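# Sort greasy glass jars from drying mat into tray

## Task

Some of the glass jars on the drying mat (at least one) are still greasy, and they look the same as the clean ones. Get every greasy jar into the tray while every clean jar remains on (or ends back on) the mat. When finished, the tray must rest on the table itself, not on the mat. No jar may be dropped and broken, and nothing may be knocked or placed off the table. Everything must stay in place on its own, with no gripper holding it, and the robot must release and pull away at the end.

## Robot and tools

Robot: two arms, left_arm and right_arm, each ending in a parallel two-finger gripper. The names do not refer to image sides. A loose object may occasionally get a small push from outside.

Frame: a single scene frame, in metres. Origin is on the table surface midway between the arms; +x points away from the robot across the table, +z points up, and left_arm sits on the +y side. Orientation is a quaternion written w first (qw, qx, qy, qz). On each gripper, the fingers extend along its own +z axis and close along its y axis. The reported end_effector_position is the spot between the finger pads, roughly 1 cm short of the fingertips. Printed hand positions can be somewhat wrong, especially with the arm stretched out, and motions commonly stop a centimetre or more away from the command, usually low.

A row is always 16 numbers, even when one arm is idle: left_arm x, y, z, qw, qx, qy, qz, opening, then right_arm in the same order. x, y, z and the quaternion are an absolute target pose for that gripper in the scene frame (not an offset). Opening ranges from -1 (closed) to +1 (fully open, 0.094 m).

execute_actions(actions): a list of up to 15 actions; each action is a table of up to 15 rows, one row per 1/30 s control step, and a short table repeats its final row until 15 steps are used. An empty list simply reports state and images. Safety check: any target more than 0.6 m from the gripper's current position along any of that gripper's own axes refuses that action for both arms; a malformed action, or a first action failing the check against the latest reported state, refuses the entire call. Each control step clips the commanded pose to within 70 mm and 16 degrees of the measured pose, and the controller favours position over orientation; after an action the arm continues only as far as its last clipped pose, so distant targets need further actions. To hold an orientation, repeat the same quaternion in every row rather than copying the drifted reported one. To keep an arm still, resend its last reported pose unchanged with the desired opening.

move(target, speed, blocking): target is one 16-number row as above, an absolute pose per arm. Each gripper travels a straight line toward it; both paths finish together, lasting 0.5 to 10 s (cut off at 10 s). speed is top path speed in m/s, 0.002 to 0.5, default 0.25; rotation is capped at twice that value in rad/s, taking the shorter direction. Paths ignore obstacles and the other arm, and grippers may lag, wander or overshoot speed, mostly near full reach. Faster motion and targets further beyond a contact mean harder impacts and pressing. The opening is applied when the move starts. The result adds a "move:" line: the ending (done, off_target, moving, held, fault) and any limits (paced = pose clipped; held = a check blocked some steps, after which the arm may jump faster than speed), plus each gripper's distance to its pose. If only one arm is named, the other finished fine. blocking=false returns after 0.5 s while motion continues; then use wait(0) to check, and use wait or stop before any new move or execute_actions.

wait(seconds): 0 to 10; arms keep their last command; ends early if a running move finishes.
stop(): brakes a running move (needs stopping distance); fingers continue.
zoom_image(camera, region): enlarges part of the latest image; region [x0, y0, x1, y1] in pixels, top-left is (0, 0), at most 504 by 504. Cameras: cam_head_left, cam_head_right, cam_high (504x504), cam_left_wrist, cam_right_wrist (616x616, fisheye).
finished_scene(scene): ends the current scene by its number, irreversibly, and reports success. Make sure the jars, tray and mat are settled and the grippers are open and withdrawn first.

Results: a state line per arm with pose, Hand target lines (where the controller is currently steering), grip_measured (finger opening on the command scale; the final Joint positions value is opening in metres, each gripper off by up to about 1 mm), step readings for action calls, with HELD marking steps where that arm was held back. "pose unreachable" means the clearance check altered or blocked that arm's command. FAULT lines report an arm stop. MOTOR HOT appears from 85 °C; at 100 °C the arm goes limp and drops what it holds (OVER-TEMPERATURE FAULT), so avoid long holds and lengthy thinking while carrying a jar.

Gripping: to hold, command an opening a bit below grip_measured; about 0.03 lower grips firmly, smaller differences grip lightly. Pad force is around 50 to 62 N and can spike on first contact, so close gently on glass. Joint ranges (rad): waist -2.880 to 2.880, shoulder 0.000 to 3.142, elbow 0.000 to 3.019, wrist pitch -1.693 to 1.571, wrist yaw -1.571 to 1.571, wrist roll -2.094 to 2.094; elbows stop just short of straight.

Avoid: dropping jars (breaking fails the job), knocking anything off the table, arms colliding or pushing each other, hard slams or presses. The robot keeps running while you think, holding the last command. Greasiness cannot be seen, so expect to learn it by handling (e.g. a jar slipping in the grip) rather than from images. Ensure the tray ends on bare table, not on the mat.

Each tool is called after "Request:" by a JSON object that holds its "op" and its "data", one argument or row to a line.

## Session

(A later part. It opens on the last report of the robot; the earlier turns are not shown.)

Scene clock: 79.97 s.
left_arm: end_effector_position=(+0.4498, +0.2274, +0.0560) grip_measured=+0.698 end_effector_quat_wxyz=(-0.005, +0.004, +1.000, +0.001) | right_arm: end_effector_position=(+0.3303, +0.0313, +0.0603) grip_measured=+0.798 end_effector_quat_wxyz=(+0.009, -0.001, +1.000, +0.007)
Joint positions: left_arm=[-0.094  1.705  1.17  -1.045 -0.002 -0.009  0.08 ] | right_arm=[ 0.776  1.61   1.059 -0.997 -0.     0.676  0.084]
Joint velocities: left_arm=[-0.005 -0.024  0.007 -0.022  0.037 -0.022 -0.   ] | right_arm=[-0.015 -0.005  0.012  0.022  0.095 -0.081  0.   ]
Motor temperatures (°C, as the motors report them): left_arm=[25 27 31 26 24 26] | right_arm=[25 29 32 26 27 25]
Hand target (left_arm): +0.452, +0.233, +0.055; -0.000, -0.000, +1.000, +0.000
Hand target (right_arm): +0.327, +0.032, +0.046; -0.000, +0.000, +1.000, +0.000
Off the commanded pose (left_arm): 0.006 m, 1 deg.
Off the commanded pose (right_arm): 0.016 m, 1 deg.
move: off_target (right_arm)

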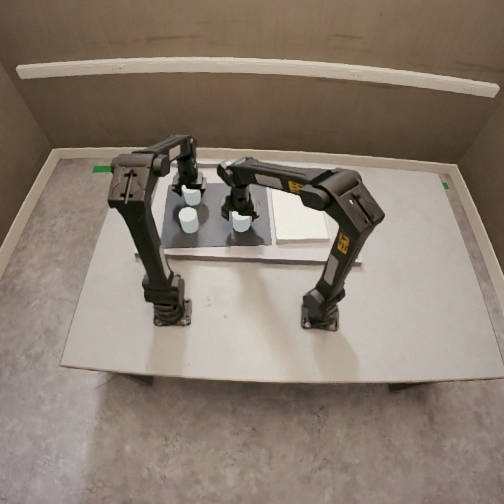

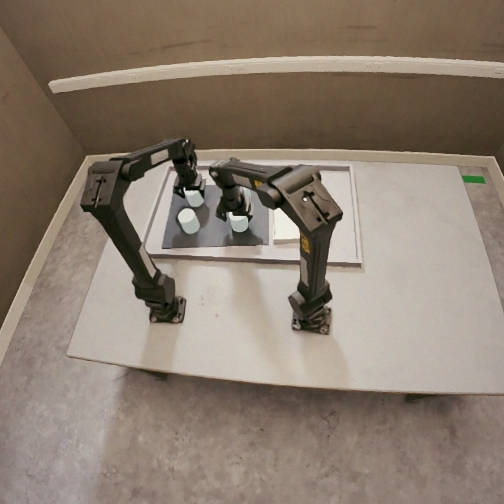

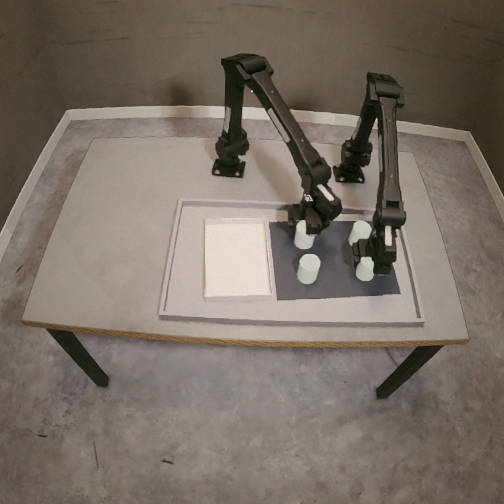

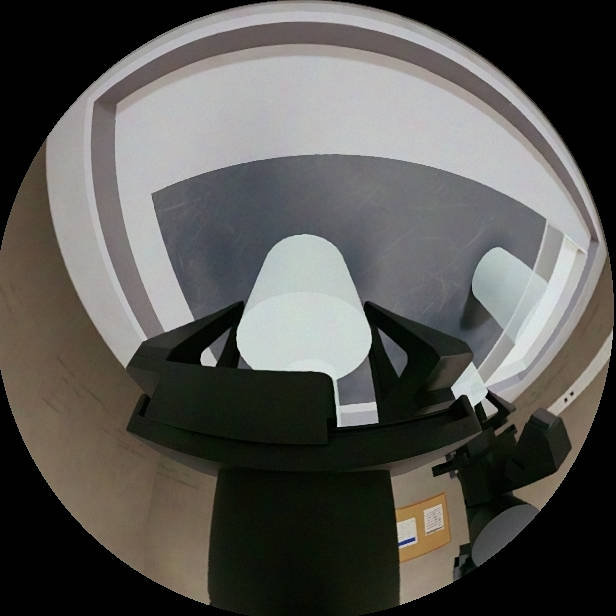

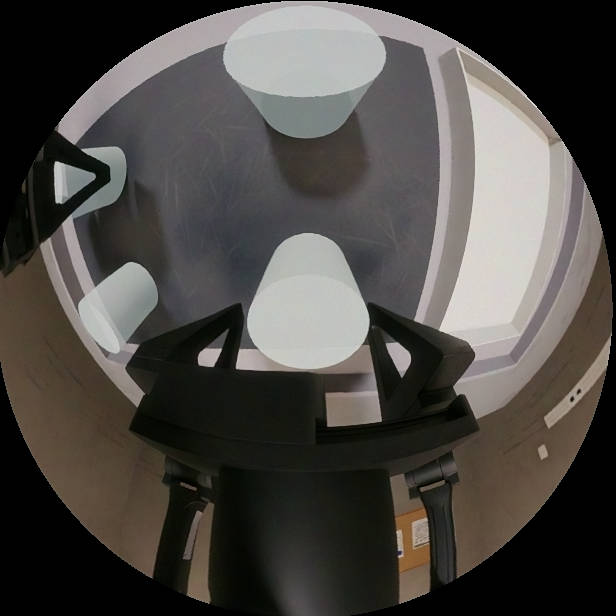

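Now close, relax to a light grip, then push down slowly.

Request:
{"op": "execute_actions", "data": {
  "actions": [
    [[0.452,0.233,0.055,0,0,1,0,0.65,0.327,0.032,0.045,0,0,1,0,0.7],[0.452,0.233,0.055,0,0,1,0,0.6,0.327,0.032,0.045,0,0,1,0,0.6],[0.452,0.233,0.055,0,0,1,0,0.5,0.327,0.032,0.045,0,0,1,0,0.5],[0.452,0.233,0.055,0,0,1,0,0.45,0.327,0.032,0.045,0,0,1,0,0.45],[0.452,0.233,0.055,0,0,1,0,0.42,0.327,0.032,0.045,0,0,1,0,0.42],[0.452,0.233,0.055,0,0,1,0,0.40,0.327,0.032,0.045,0,0,1,0,0.40],[0.452,0.233,0.055,0,0,1,0,0.385,0.327,0.032,0.045,0,0,1,0,0.385],[0.452,0.233,0.055,0,0,1,0,0.37,0.327,0.032,0.045,0,0,1,0,0.37],[0.452,0.233,0.055,0,0,1,0,0.36,0.327,0.032,0.045,0,0,1,0,0.36],[0.452,0.233,0.055,0,0,1,0,0.35,0.327,0.032,0.045,0,0,1,0,0.35],[0.452,0.233,0.055,0,0,1,0,0.34,0.327,0.032,0.045,0,0,1,0,0.34],[0.452,0.233,0.055,0,0,1,0,0.33,0.327,0.032,0.045,0,0,1,0,0.33]],
    [[0.452,0.233,0.055,0,0,1,0,0.32,0.327,0.032,0.045,0,0,1,0,0.32],[0.452,0.233,0.055,0,0,1,0,0.315,0.327,0.032,0.045,0,0,1,0,0.315],[0.452,0.233,0.055,0,0,1,0,0.308,0.327,0.032,0.045,0,0,1,0,0.308]],
    [[0.452,0.233,0.055,0,0,1,0,0.326,0.327,0.032,0.045,0,0,1,0,0.327]]
  ]
}}

Scene clock: 81.70 s.
left_arm: end_effector_position=(+0.4498, +0.2274, +0.0560) grip_measured=+0.329 end_effector_quat_wxyz=(-0.005, +0.004, +1.000, +0.001) | right_arm: end_effector_position=(+0.3303, +0.0313, +0.0603) grip_measured=+0.332 end_effector_quat_wxyz=(+0.009, -0.001, +1.000, +0.007)
Joint positions: left_arm=[-0.094  1.705  1.17  -1.045 -0.002 -0.009  0.062] | right_arm=[ 0.776  1.61   1.059 -0.997  0.     0.677  0.063]
Joint velocities: left_arm=[-0.005 -0.005 -0.002 -0.007 -0.007 -0.007 -0.001] | right_arm=[ 0.015 -0.005 -0.007 -0.012 -0.066 -0.037  0.   ]
Motor temperatures (°C, as the motors report them): left_arm=[25 27 31 26 24 26] | right_arm=[25 29 31 26 27 25]
Hand target (left_arm): +0.452, +0.233, +0.055; -0.000, -0.000, +1.000, +0.000
Hand target (right_arm): +0.327, +0.032, +0.045; +0.000, -0.000, +1.000, -0.000
Off the commanded pose (left_arm): 0.006 m, 1 deg.
Off the commanded pose (right_arm): 0.016 m, 1 deg.
Step readings (end_effector_position; steps 1 to 15: 1st action; 16 to 30: 2nd action; 31 to 45: 3rd action):
0: left_arm (+0.4498, +0.2274, +0.0560) | right_arm (+0.3303, +0.0313, +0.0603)
1: left_arm (+0.4498, +0.2274, +0.0560) | right_arm (+0.3303, +0.0313, +0.0603)
2: left_arm (+0.4498, +0.2274, +0.0560) | right_arm (+0.3303, +0.0313, +0.0603)
4: left_arm (+0.4498, +0.2274, +0.0560) | right_arm (+0.3303, +0.0313, +0.0603)
8: left_arm (+0.4498, +0.2274, +0.0560) | right_arm (+0.3303, +0.0313, +0.0603)
15: left_arm (+0.4498, +0.2274, +0.0560) | right_arm (+0.3303, +0.0313, +0.0603)
16: left_arm (+0.4498, +0.2274, +0.0560) | right_arm (+0.3303, +0.0313, +0.0603)
17: left_arm (+0.4498, +0.2274, +0.0560) | right_arm (+0.3303, +0.0313, +0.0603)
19: left_arm (+0.4498, +0.2274, +0.0560) | right_arm (+0.3303, +0.0313, +0.0603)
23: left_arm (+0.4498, +0.2274, +0.0560) | right_arm (+0.3303, +0.0313, +0.0603)
30: left_arm (+0.4498, +0.2274, +0.0560) | right_arm (+0.3303, +0.0313, +0.0603)
31: left_arm (+0.4498, +0.2274, +0.0560) | right_arm (+0.3303, +0.0313, +0.0603)
32: left_arm (+0.4498, +0.2274, +0.0560) | right_arm (+0.3303, +0.0313, +0.0603)
34: left_arm (+0.4498, +0.2274, +0.0560) | right_arm (+0.3303, +0.0313, +0.0603)
38: left_arm (+0.4498, +0.2274, +0.0560) | right_arm (+0.3303, +0.0313, +0.0603)
45: end_effector_position above

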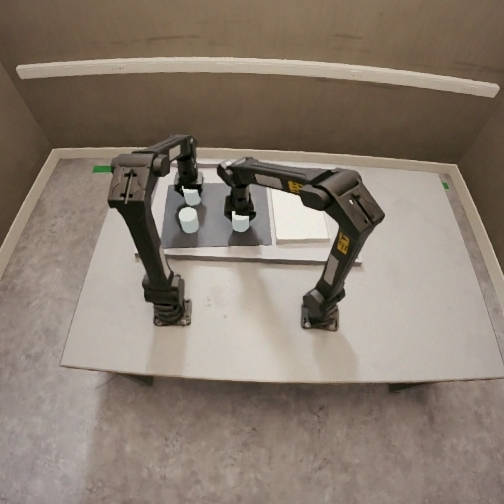

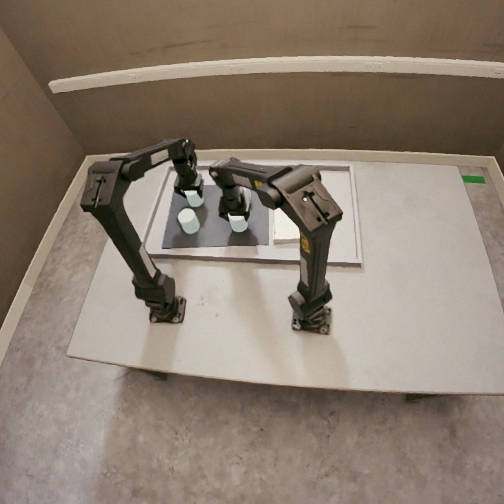

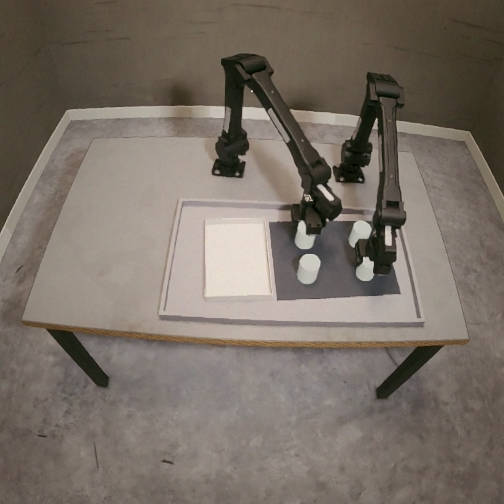

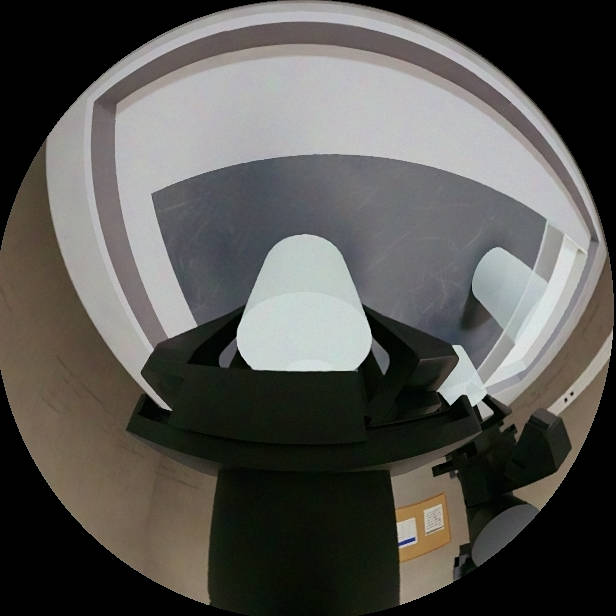

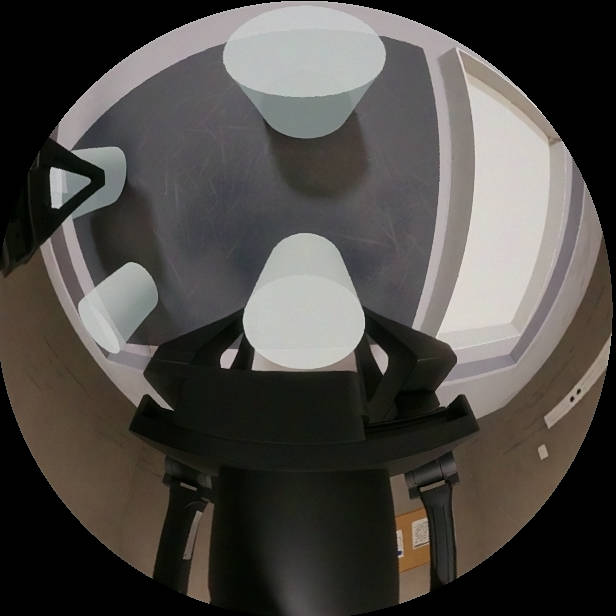

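Request:
{"op": "execute_actions", "data": {
  "actions": [
    [[0.452,0.233,0.055,0,0,1,0,0.326,0.327,0.032,0.045,0,0,1,0,0.332]],
    [[0.452,0.233,0.054,0,0,1,0,0.326,0.327,0.032,0.044,0,0,1,0,0.332],[0.452,0.233,0.053,0,0,1,0,0.326,0.327,0.032,0.043,0,0,1,0,0.332],[0.452,0.233,0.052,0,0,1,0,0.326,0.327,0.032,0.042,0,0,1,0,0.332],[0.452,0.233,0.051,0,0,1,0,0.326,0.327,0.032,0.041,0,0,1,0,0.332]],
    [[0.452,0.233,0.050,0,0,1,0,0.326,0.327,0.032,0.040,0,0,1,0,0.332],[0.452,0.233,0.049,0,0,1,0,0.326,0.327,0.032,0.039,0,0,1,0,0.332],[0.452,0.233,0.048,0,0,1,0,0.326,0.327,0.032,0.038,0,0,1,0,0.332],[0.452,0.233,0.047,0,0,1,0,0.326,0.327,0.032,0.037,0,0,1,0,0.332]],
    [[0.452,0.233,0.046,0,0,1,0,0.326,0.327,0.032,0.036,0,0,1,0,0.332],[0.452,0.233,0.045,0,0,1,0,0.326,0.327,0.032,0.035,0,0,1,0,0.332],[0.452,0.233,0.044,0,0,1,0,0.326,0.327,0.032,0.034,0,0,1,0,0.332],[0.452,0.233,0.043,0,0,1,0,0.326,0.327,0.032,0.033,0,0,1,0,0.332]]
  ]
}}

Scene clock: 83.97 s.
left_arm: end_effector_position=(+0.4537, +0.2273, +0.0550) grip_measured=+0.329 end_effector_quat_wxyz=(+0.005, +0.004, +1.000, +0.001) | right_arm: end_effector_position=(+0.3330, +0.0331, +0.0593) grip_measured=+0.336 end_effector_quat_wxyz=(+0.015, +0.000, +1.000, +0.011)
Joint positions: left_arm=[-0.094  1.705  1.167 -1.023 -0.002 -0.009  0.062] | right_arm=[ 0.776  1.61   1.055 -0.978  0.002  0.679  0.063]
Joint velocities: left_arm=[-0.015  0.005  0.012 -0.007  0.007 -0.007 -0.   ] | right_arm=[-0.005 -0.005 -0.027 -0.007 -0.081  0.051  0.001]
Motor temperatures (°C, as the motors report them): left_arm=[25 27 30 26 24 26] | right_arm=[25 29 31 26 27 25]
Hand target (left_arm): +0.452, +0.233, +0.043; +0.000, -0.000, +1.000, +0.000
Hand target (right_arm): +0.326, +0.031, +0.034; +0.000, -0.000, +1.000, -0.000
Off the commanded pose (left_arm): 0.013 m, 1 deg.
Off the commanded pose (right_arm): 0.027 m, 2 deg.
Step readings (end_effector_position; steps 1 to 15: 1st action; 16 to 30: 2nd action; 31 to 45: 3rd action; 46 to 60: 4th action):
0: left_arm (+0.4498, +0.2274, +0.0560) | right_arm (+0.3303, +0.0313, +0.0603)
1: left_arm (+0.4498, +0.2274, +0.0560) | right_arm (+0.3303, +0.0313, +0.0603)
2: left_arm (+0.4498, +0.2274, +0.0560) | right_arm (+0.3303, +0.0313, +0.0603)
4: left_arm (+0.4498, +0.2274, +0.0560) | right_arm (+0.3303, +0.0313, +0.0603)
8: left_arm (+0.4498, +0.2274, +0.0560) | right_arm (+0.3303, +0.0313, +0.0603)
15: left_arm (+0.4498, +0.2274, +0.0560) | right_arm (+0.3303, +0.0313, +0.0603)
16: left_arm (+0.4499, +0.2274, +0.0560) | right_arm (+0.3304, +0.0313, +0.0603)
17: left_arm (+0.4499, +0.2274, +0.0558) | right_arm (+0.3305, +0.0314, +0.0603)
19: left_arm (+0.4499, +0.2274, +0.0556) | right_arm (+0.3305, +0.0314, +0.0600)
23: left_arm (+0.4505, +0.2274, +0.0556) | right_arm (+0.3306, +0.0315, +0.0600)
30: left_arm (+0.4505, +0.2274, +0.0556) | right_arm (+0.3307, +0.0315, +0.0600)
31: left_arm (+0.4506, +0.2274, +0.0556) | right_arm (+0.3307, +0.0316, +0.0600)
32: left_arm (+0.4508, +0.2274, +0.0556) | right_arm (+0.3309, +0.0317, +0.0600)
34: left_arm (+0.4514, +0.2273, +0.0553) | right_arm (+0.3315, +0.0322, +0.0599)
38: left_arm (+0.4518, +0.2273, +0.0552) | right_arm (+0.3318, +0.0323, +0.0598)
45: left_arm (+0.4518, +0.2273, +0.0552) | right_arm (+0.3318, +0.0323, +0.0598)
46: left_arm (+0.4519, +0.2273, +0.0552) | right_arm (+0.3319, +0.0323, +0.0598)
47: left_arm (+0.4522, +0.2273, +0.0552) | right_arm (+0.3321, +0.0325, +0.0598)
49: left_arm (+0.4529, +0.2273, +0.0549) | right_arm (+0.3326, +0.0327, +0.0594)
53: left_arm (+0.4536, +0.2273, +0.0550) | right_arm (+0.3330, +0.0331, +0.0593)
60: end_effector_position above

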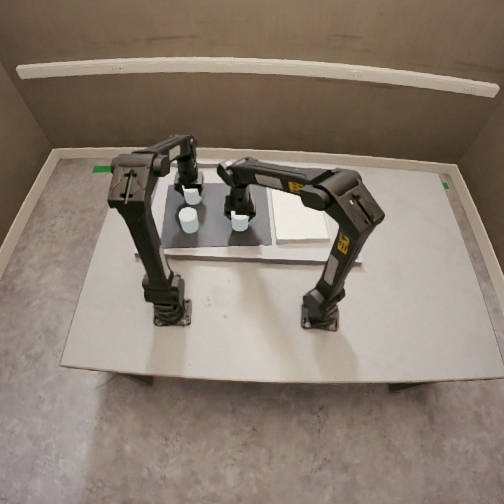

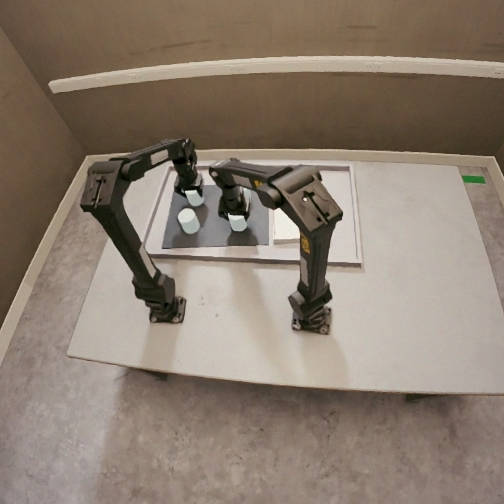

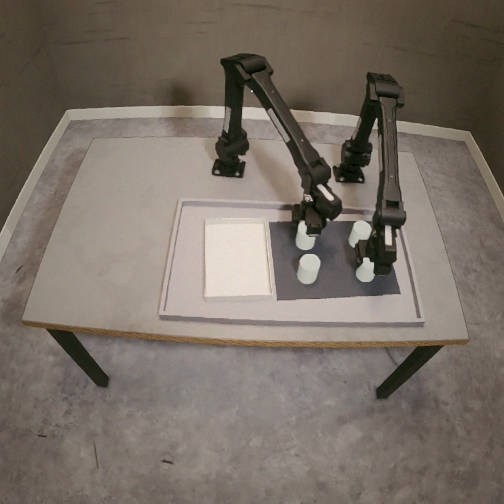

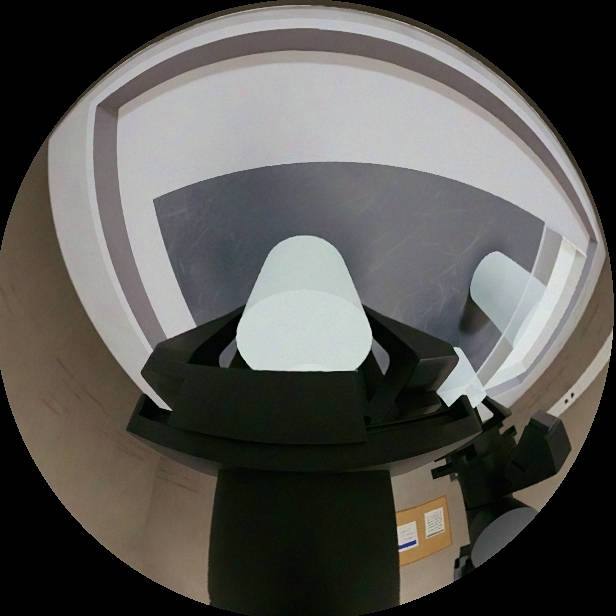

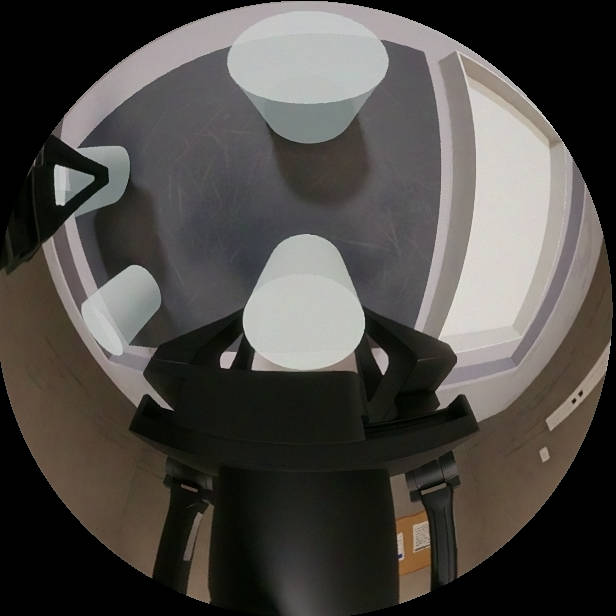

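Request:
{"op": "execute_actions", "data": {
  "actions": [
    [[0.452,0.233,0.043,0,0,1,0,0.329,0.327,0.032,0.033,0,0,1,0,0.335]],
    [[0.452,0.233,0.043,0,0,1,0,0.332,0.327,0.032,0.033,0,0,1,0,0.338]],
    [[0.452,0.233,0.043,0,0,1,0,0.335,0.327,0.032,0.033,0,0,1,0,0.341]],
    [[0.452,0.233,0.043,0,0,1,0,0.338,0.327,0.032,0.033,0,0,1,0,0.344]]
  ]
}}

Scene clock: 86.13 s.
left_arm: end_effector_position=(+0.4540, +0.2273, +0.0536) grip_measured=+0.338 end_effector_quat_wxyz=(+0.007, +0.004, +1.000, +0.001) | right_arm: end_effector_position=(+0.3334, +0.0334, +0.0578) grip_measured=+0.345 end_effector_quat_wxyz=(+0.016, +0.000, +1.000, +0.012)
Joint positions: left_arm=[-0.094  1.705  1.163 -1.014 -0.002 -0.009  0.063] | right_arm=[ 0.776  1.612  1.053 -0.971  0.002  0.679  0.063]
Joint velocities: left_arm=[-0.015 -0.005  0.022 -0.002 -0.007 -0.022 -0.   ] | right_arm=[-0.024 -0.015  0.002  0.002  0.051 -0.066  0.001]
Motor temperatures (°C, as the motors report them): left_arm=[25 27 30 26 24 26] | right_arm=[25 29 31 26 27 25]
Hand target (left_arm): +0.452, +0.233, +0.043; -0.000, -0.000, +1.000, -0.000
Hand target (right_arm): +0.326, +0.031, +0.034; +0.000, -0.000, +1.000, -0.000
Off the commanded pose (left_arm): 0.012 m, 1 deg.
Off the commanded pose (right_arm): 0.026 m, 2 deg.
Step readings (end_effector_position; steps 1 to 15: 1st action; 16 to 30: 2nd action; 31 to 45: 3rd action; 46 to 60: 4th action):
0: left_arm (+0.4537, +0.2273, +0.0550) | right_arm (+0.3330, +0.0331, +0.0593)
1: left_arm (+0.4537, +0.2273, +0.0550) | right_arm (+0.3330, +0.0331, +0.0593)
2: left_arm (+0.4537, +0.2273, +0.0550) | right_arm (+0.3330, +0.0331, +0.0593)
4: left_arm (+0.4537, +0.2273, +0.0550) | right_arm (+0.3332, +0.0332, +0.0594)
8: left_arm (+0.4537, +0.2273, +0.0550) | right_arm (+0.3332, +0.0332, +0.0594)
15: left_arm (+0.4537, +0.2273, +0.0550) | right_arm (+0.3332, +0.0332, +0.0594)
16: left_arm (+0.4537, +0.2273, +0.0550) | right_arm (+0.3332, +0.0332, +0.0594)
17: left_arm (+0.4538, +0.2273, +0.0548) | right_arm (+0.3333, +0.0333, +0.0594)
19: left_arm (+0.4539, +0.2273, +0.0546) | right_arm (+0.3334, +0.0334, +0.0594)
23: left_arm (+0.4538, +0.2273, +0.0543) | right_arm (+0.3334, +0.0334, +0.0594)
30: left_arm (+0.4538, +0.2273, +0.0543) | right_arm (+0.3334, +0.0334, +0.0594)
31: left_arm (+0.4538, +0.2273, +0.0543) | right_arm (+0.3335, +0.0335, +0.0594)
32: left_arm (+0.4540, +0.2273, +0.0543) | right_arm (+0.3334, +0.0334, +0.0592)
34: left_arm (+0.4539, +0.2273, +0.0541) | right_arm (+0.3335, +0.0334, +0.0589)
38: left_arm (+0.4540, +0.2273, +0.0540) | right_arm (+0.3334, +0.0334, +0.0586)
45: left_arm (+0.4540, +0.2273, +0.0540) | right_arm (+0.3334, +0.0334, +0.0586)
46: left_arm (+0.4540, +0.2273, +0.0540) | right_arm (+0.3334, +0.0334, +0.0586)
47: left_arm (+0.4541, +0.2273, +0.0540) | right_arm (+0.3335, +0.0335, +0.0586)
49: left_arm (+0.4540, +0.2273, +0.0537) | right_arm (+0.3334, +0.0334, +0.0583)
53: left_arm (+0.4540, +0.2273, +0.0536) | right_arm (+0.3334, +0.0334, +0.0578)
60: end_effector_position above

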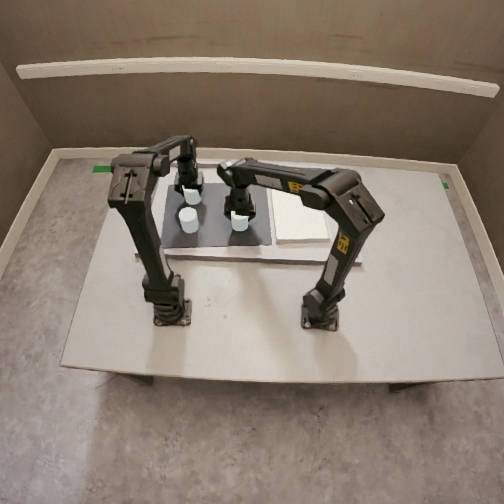

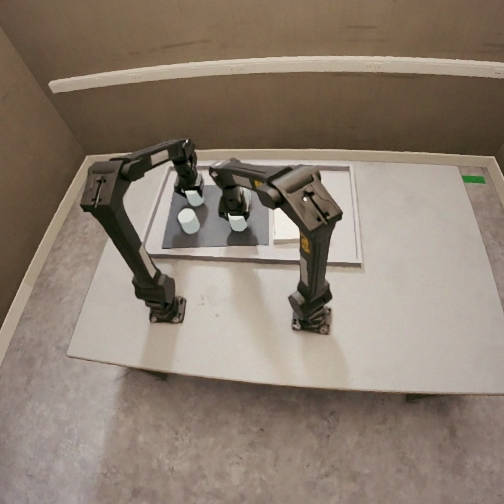

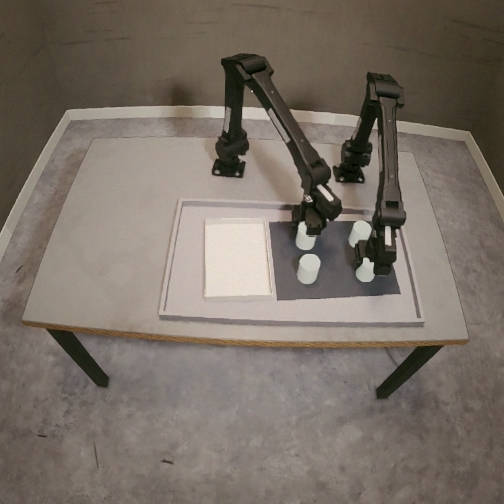

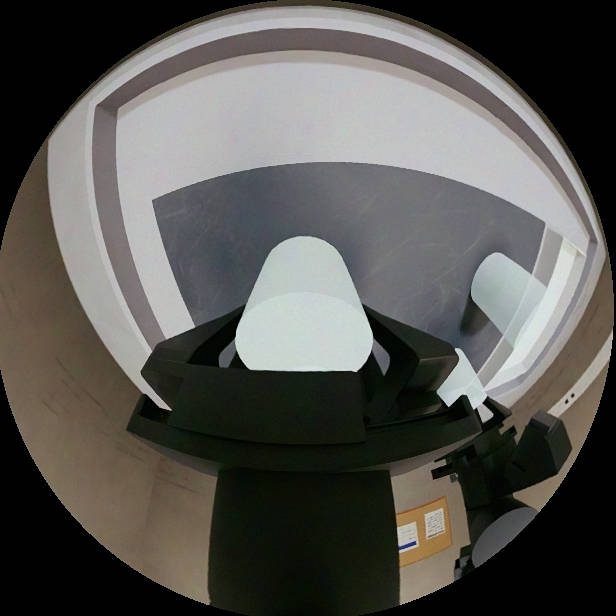

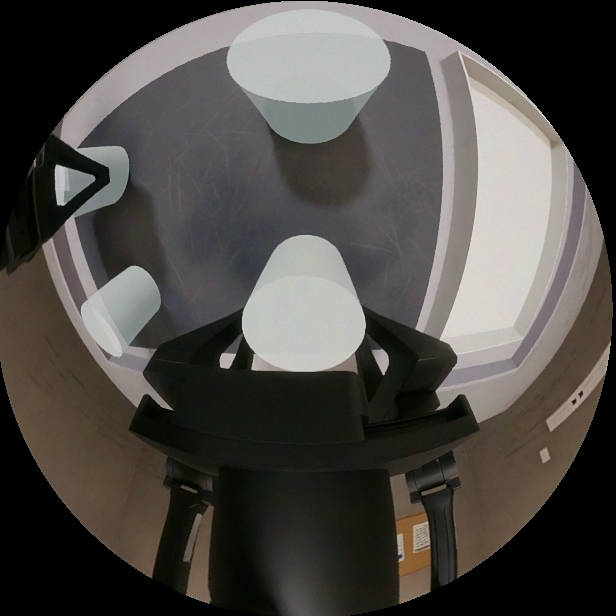

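Request:
{"op": "execute_actions", "data": {
  "actions": [
    [[0.452,0.233,0.055,0,0,1,0,0.32,0.33,0.033,0.05,0,0,1,0,0.32],[0.452,0.233,0.055,0,0,1,0,0.31,0.33,0.033,0.05,0,0,1,0,0.31],[0.452,0.233,0.055,0,0,1,0,0.30,0.33,0.033,0.05,0,0,1,0,0.30],[0.452,0.233,0.055,0,0,1,0,0.29,0.33,0.033,0.05,0,0,1,0,0.29]]
  ]
}}

Request:
{"op": "move", "data": {
  "target": [0.46,0.233,0.175,0,0,1,0,0.29,0.34,0.03,0.135,0,0,1,0,0.29],
  "speed": 0.1
}}

Scene clock: 87.23 s.
left_arm: end_effector_position=(+0.4529, +0.2273, +0.0536) grip_measured=+0.310 end_effector_quat_wxyz=(+0.005, +0.004, +1.000, +0.001) | right_arm: end_effector_position=(+0.3325, +0.0327, +0.0578) grip_measured=+0.317 end_effector_quat_wxyz=(+0.014, +0.000, +1.000, +0.011)
Joint positions: left_arm=[-0.094  1.705  1.163 -1.019 -0.002 -0.009  0.062] | right_arm=[ 0.776  1.612  1.053 -0.976  0.002  0.679  0.062]
Joint velocities: left_arm=[-0.005  0.015 -0.002  0.012  0.051 -0.007  0.   ] | right_arm=[ 0.005  0.005 -0.002  0.007  0.051  0.007  0.001]
Motor temperatures (°C, as the motors report them): left_arm=[25 27 30 26 24 26] | right_arm=[25 29 31 26 27 25]
Hand target (left_arm): +0.452, +0.233, +0.055; +0.000, -0.000, +1.000, -0.000
Hand target (right_arm): +0.330, +0.033, +0.050; +0.000, -0.000, +1.000, -0.000
Off the commanded pose (left_arm): 0.006 m, 1 deg.
Off the commanded pose (right_arm): 0.008 m, 2 deg.
Step readings (end_effector_position):
0: left_arm (+0.4540, +0.2273, +0.0536) | right_arm (+0.3334, +0.0334, +0.0578)
1: left_arm (+0.4539, +0.2273, +0.0536) | right_arm (+0.3332, +0.0333, +0.0578)
2: left_arm (+0.4535, +0.2273, +0.0536) | right_arm (+0.3329, +0.0330, +0.0578)
4: left_arm (+0.4530, +0.2273, +0.0536) | right_arm (+0.3326, +0.0327, +0.0578)
8: left_arm (+0.4529, +0.2273, +0.0536) | right_arm (+0.3325, +0.0327, +0.0578)
15: end_effector_position above

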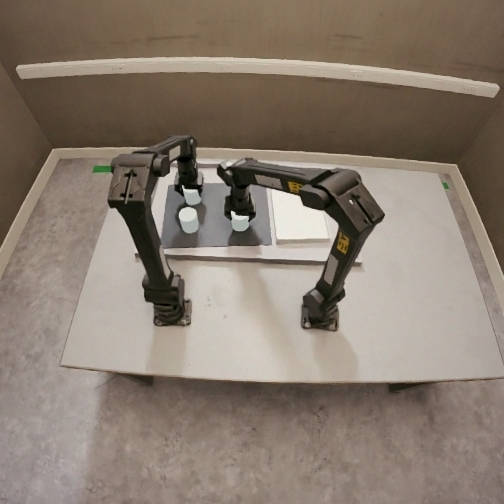

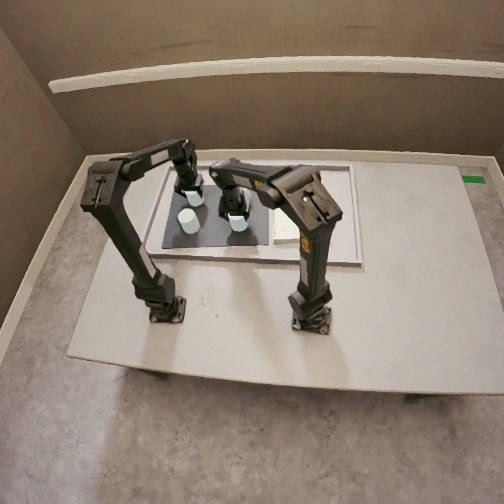

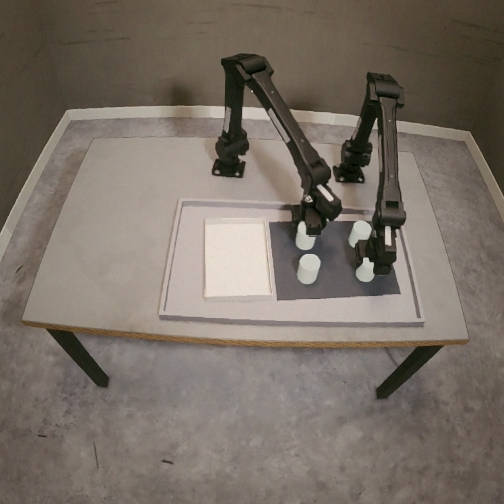

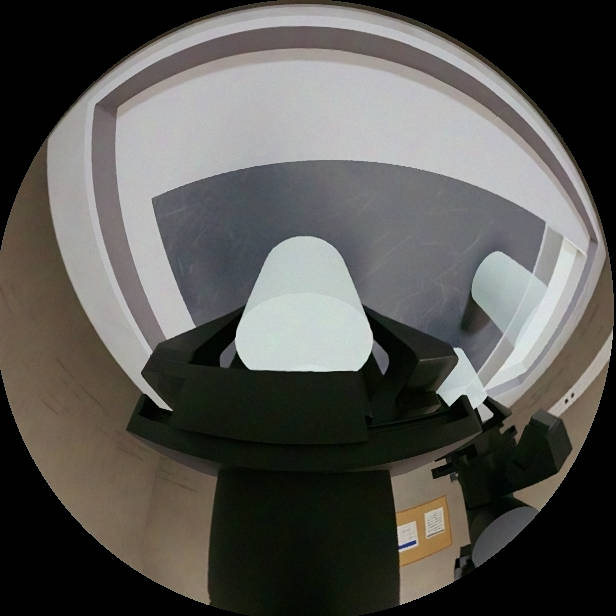

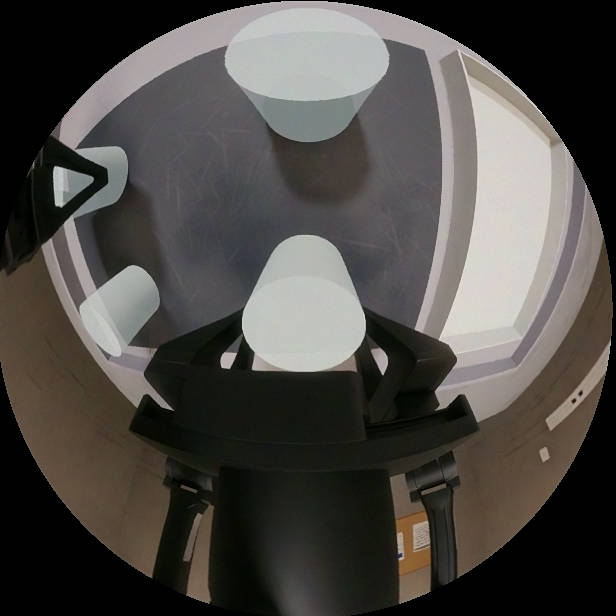

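Scene clock: 88.83 s.
left_arm: end_effector_position=(+0.4409, +0.2275, +0.1445) grip_measured=+0.310 end_effector_quat_wxyz=(-0.035, +0.004, +0.999, +0.001) | right_arm: end_effector_position=(+0.3239, +0.0241, +0.1105) grip_measured=+0.317 end_effector_quat_wxyz=(-0.020, -0.002, +1.000, -0.017)
Joint positions: left_arm=[-0.094  1.625  1.318 -1.334 -0.002 -0.009  0.062] | right_arm=[ 0.773  1.568  1.155 -1.209  0.002  0.67   0.062]
Joint velocities: left_arm=[-0.005 -0.005 -0.007  0.022 -0.051  0.037  0.001] | right_arm=[-0.005 -0.005 -0.007 -0.007 -0.007  0.007  0.   ]
Motor temperatures (°C, as the motors report them): left_arm=[25 27 31 26 24 26] | right_arm=[25 29 31 26 27 25]
Hand target (left_arm): +0.456, +0.233, +0.175; -0.000, -0.000, +1.000, +0.000
Hand target (right_arm): +0.339, +0.029, +0.135; +0.000, -0.000, +1.000, -0.001
Off the commanded pose (left_arm): 0.036 m, 4 deg.
Off the commanded pose (right_arm): 0.030 m, 3 deg.
move: off_target (left_arm, right_arm)

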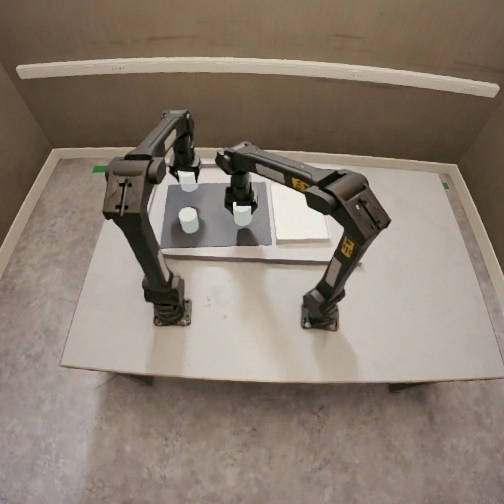

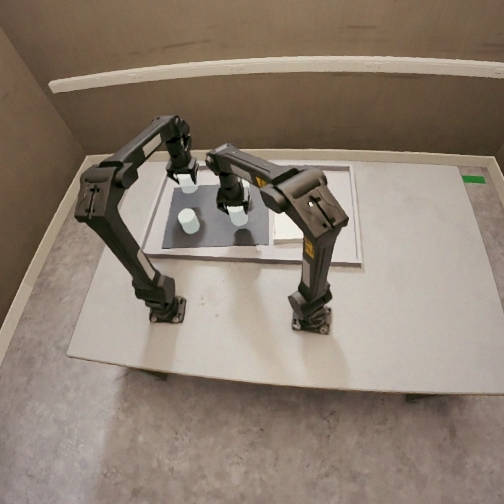

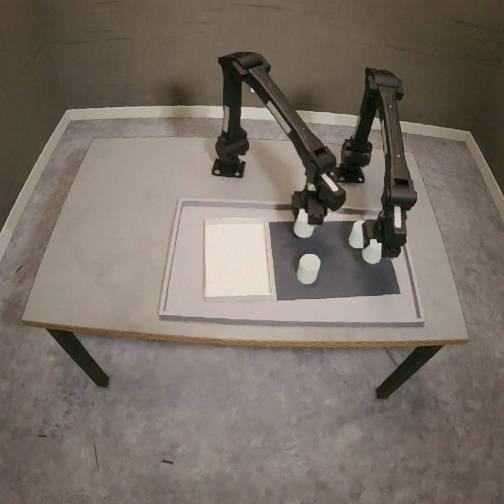

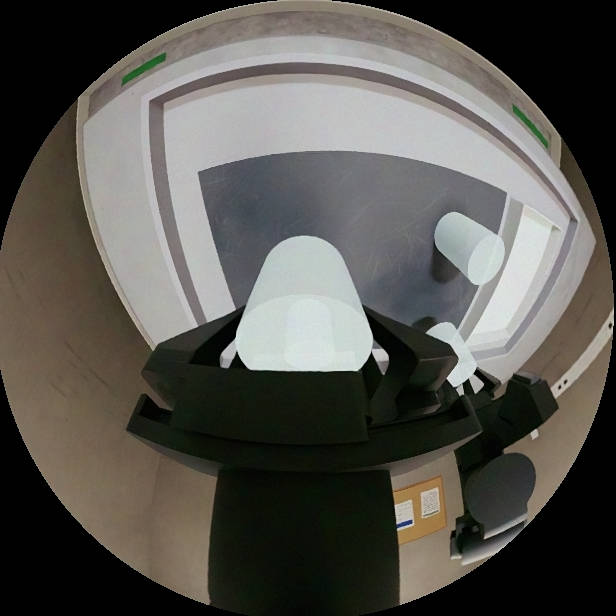

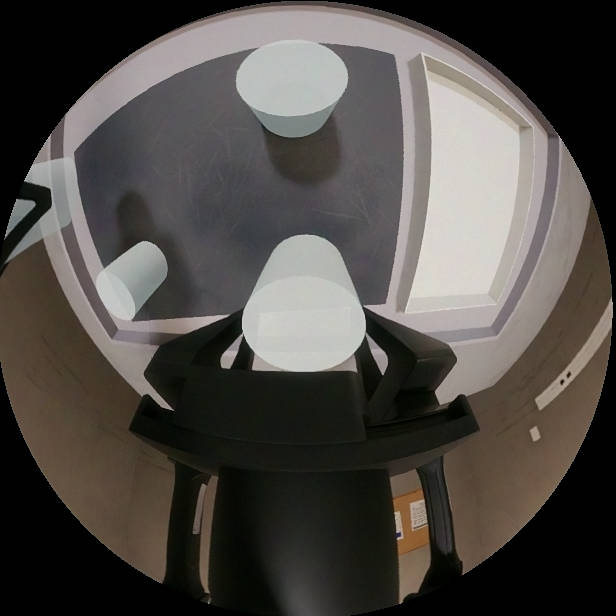

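Request:
{"op": "move", "data": {
  "target": [0.385,0.09,0.17,0,0,1,0,0.29,0.335,-0.235,0.125,0,0,1,0,0.29],
  "speed": 0.15
}}

Scene clock: 91.17 s.
left_arm: end_effector_position=(+0.3821, +0.0949, +0.1566) grip_measured=+0.310 end_effector_quat_wxyz=(-0.021, -0.000, +1.000, +0.005) | right_arm: end_effector_position=(+0.3319, -0.2346, +0.1205) grip_measured=+0.317 end_effector_quat_wxyz=(-0.016, +0.005, +1.000, -0.004)
Joint positions: left_arm=[-0.414  1.512  1.219 -1.322  0.004 -0.335  0.062] | right_arm=[ 0.123  1.328  0.93  -1.205  0.007  0.035  0.062]
Joint velocities: left_arm=[-0.015  0.015 -0.007  0.002  0.051 -0.007 -0.   ] | right_arm=[-0.024  0.005  0.012 -0.002  0.022 -0.007 -0.001]
Motor temperatures (°C, as the motors report them): left_arm=[25 27 31 26 24 26] | right_arm=[25 29 31 26 27 25]
Hand target (left_arm): +0.384, +0.091, +0.170; -0.000, -0.000, +1.000, -0.001
Hand target (right_arm): +0.333, -0.235, +0.124; -0.004, +0.001, +1.000, -0.002
Off the commanded pose (left_arm): 0.015 m, 3 deg.
Off the commanded pose (right_arm): 0.005 m, 2 deg.
move: off_target (left_arm)

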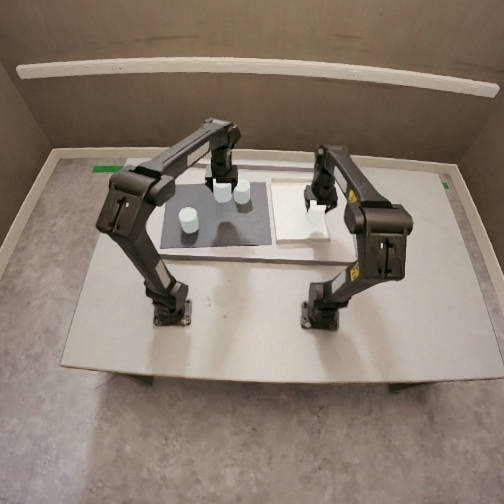

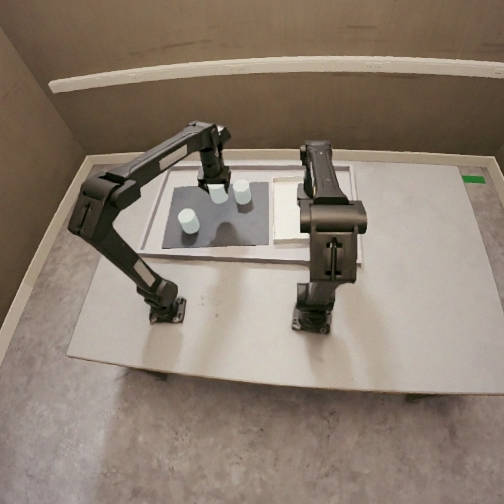

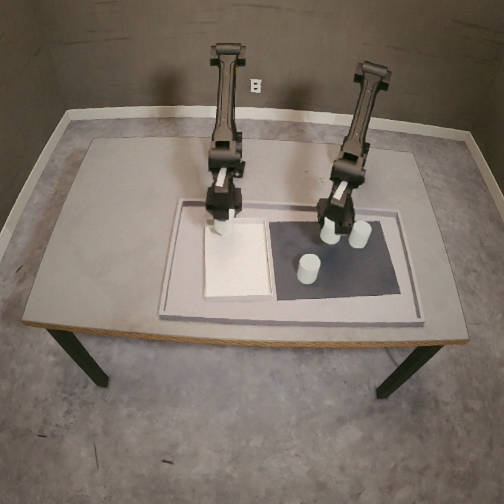

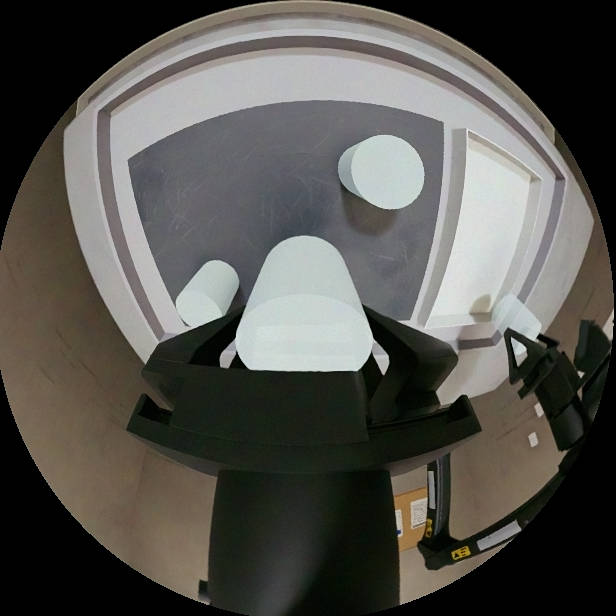

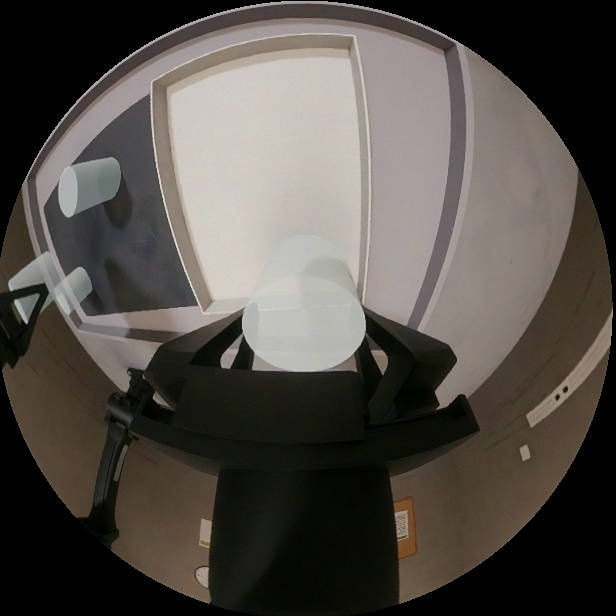

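Request:
{"op": "move", "data": {
  "target": [0.385,0.03,0.17,0,0,1,0,0.29,0.332,-0.237,0.058,0,0,1,0,0.29],
  "speed": 0.05
}}

Scene clock: 93.17 s.
left_arm: end_effector_position=(+0.3675, +0.0442, +0.1547) grip_measured=+0.310 end_effector_quat_wxyz=(-0.022, -0.002, +1.000, +0.008) | right_arm: end_effector_position=(+0.3315, -0.2338, +0.0654) grip_measured=+0.317 end_effector_quat_wxyz=(+0.003, -0.001, +1.000, -0.001)
Joint positions: left_arm=[-0.537  1.531  1.235 -1.322  0.004 -0.461  0.062] | right_arm=[ 0.123  1.378  0.815 -1.002  0.002  0.023  0.062]
Joint velocities: left_arm=[-0.005 -0.005 -0.007 -0.007 -0.081 -0.022 -0.001] | right_arm=[ 0.005 -0.005 -0.002 -0.007 -0.081 -0.051 -0.   ]
Motor temperatures (°C, as the motors report them): left_arm=[25 27 31 26 24 26] | right_arm=[25 29 31 26 27 25]
Hand target (left_arm): +0.383, +0.031, +0.171; -0.000, +0.000, +1.000, -0.001
Hand target (right_arm): +0.332, -0.237, +0.058; -0.000, +0.000, +1.000, +0.000
Off the commanded pose (left_arm): 0.027 m, 3 deg.
Off the commanded pose (right_arm): 0.008 m, 0 deg.
move: off_target (left_arm)

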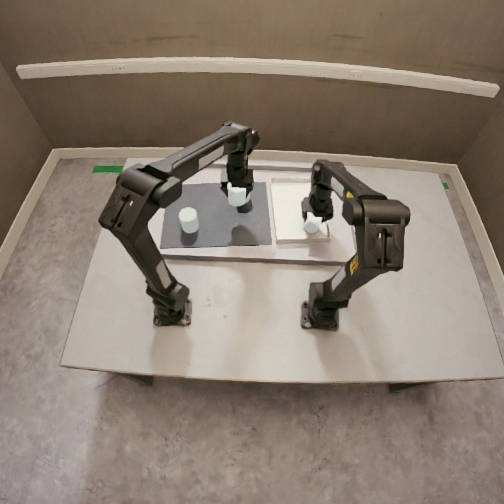

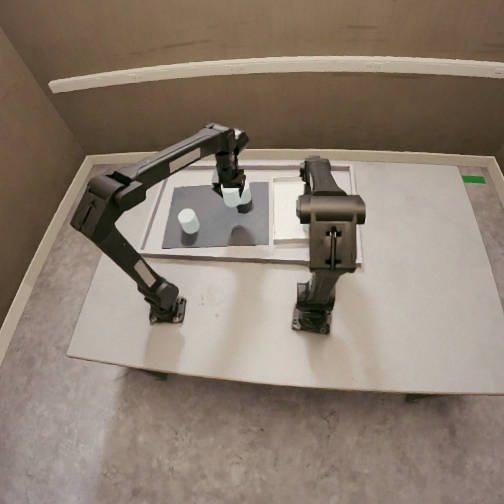

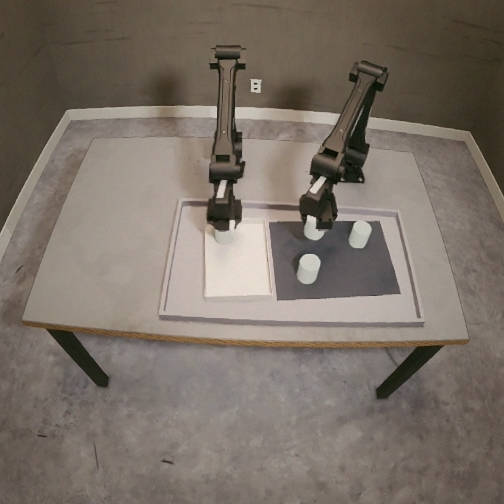

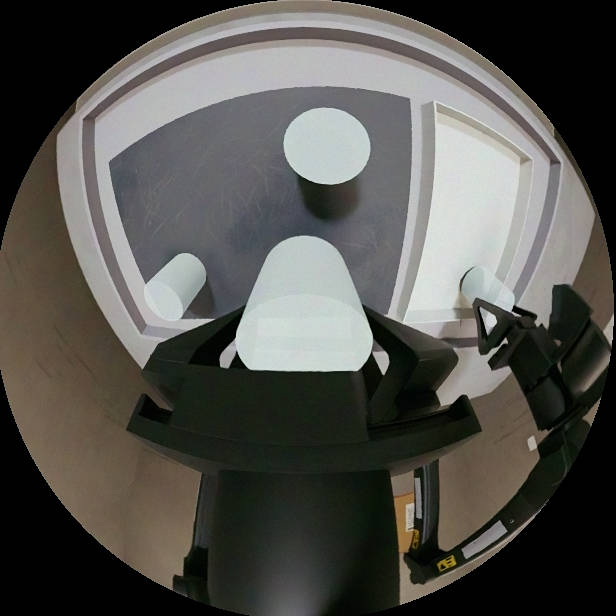

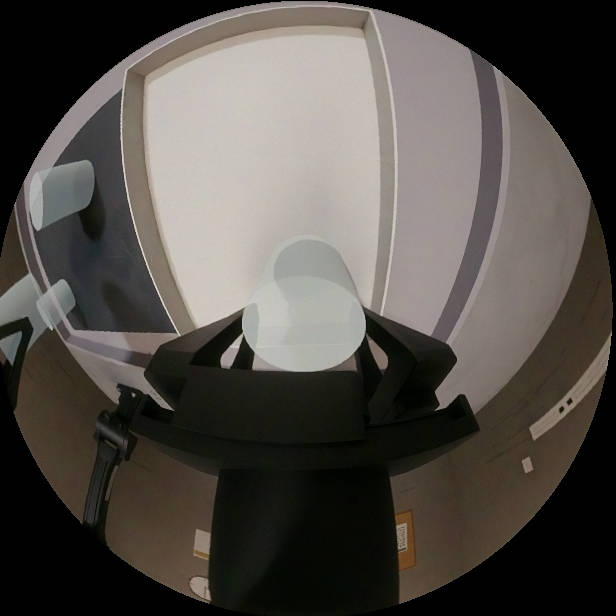

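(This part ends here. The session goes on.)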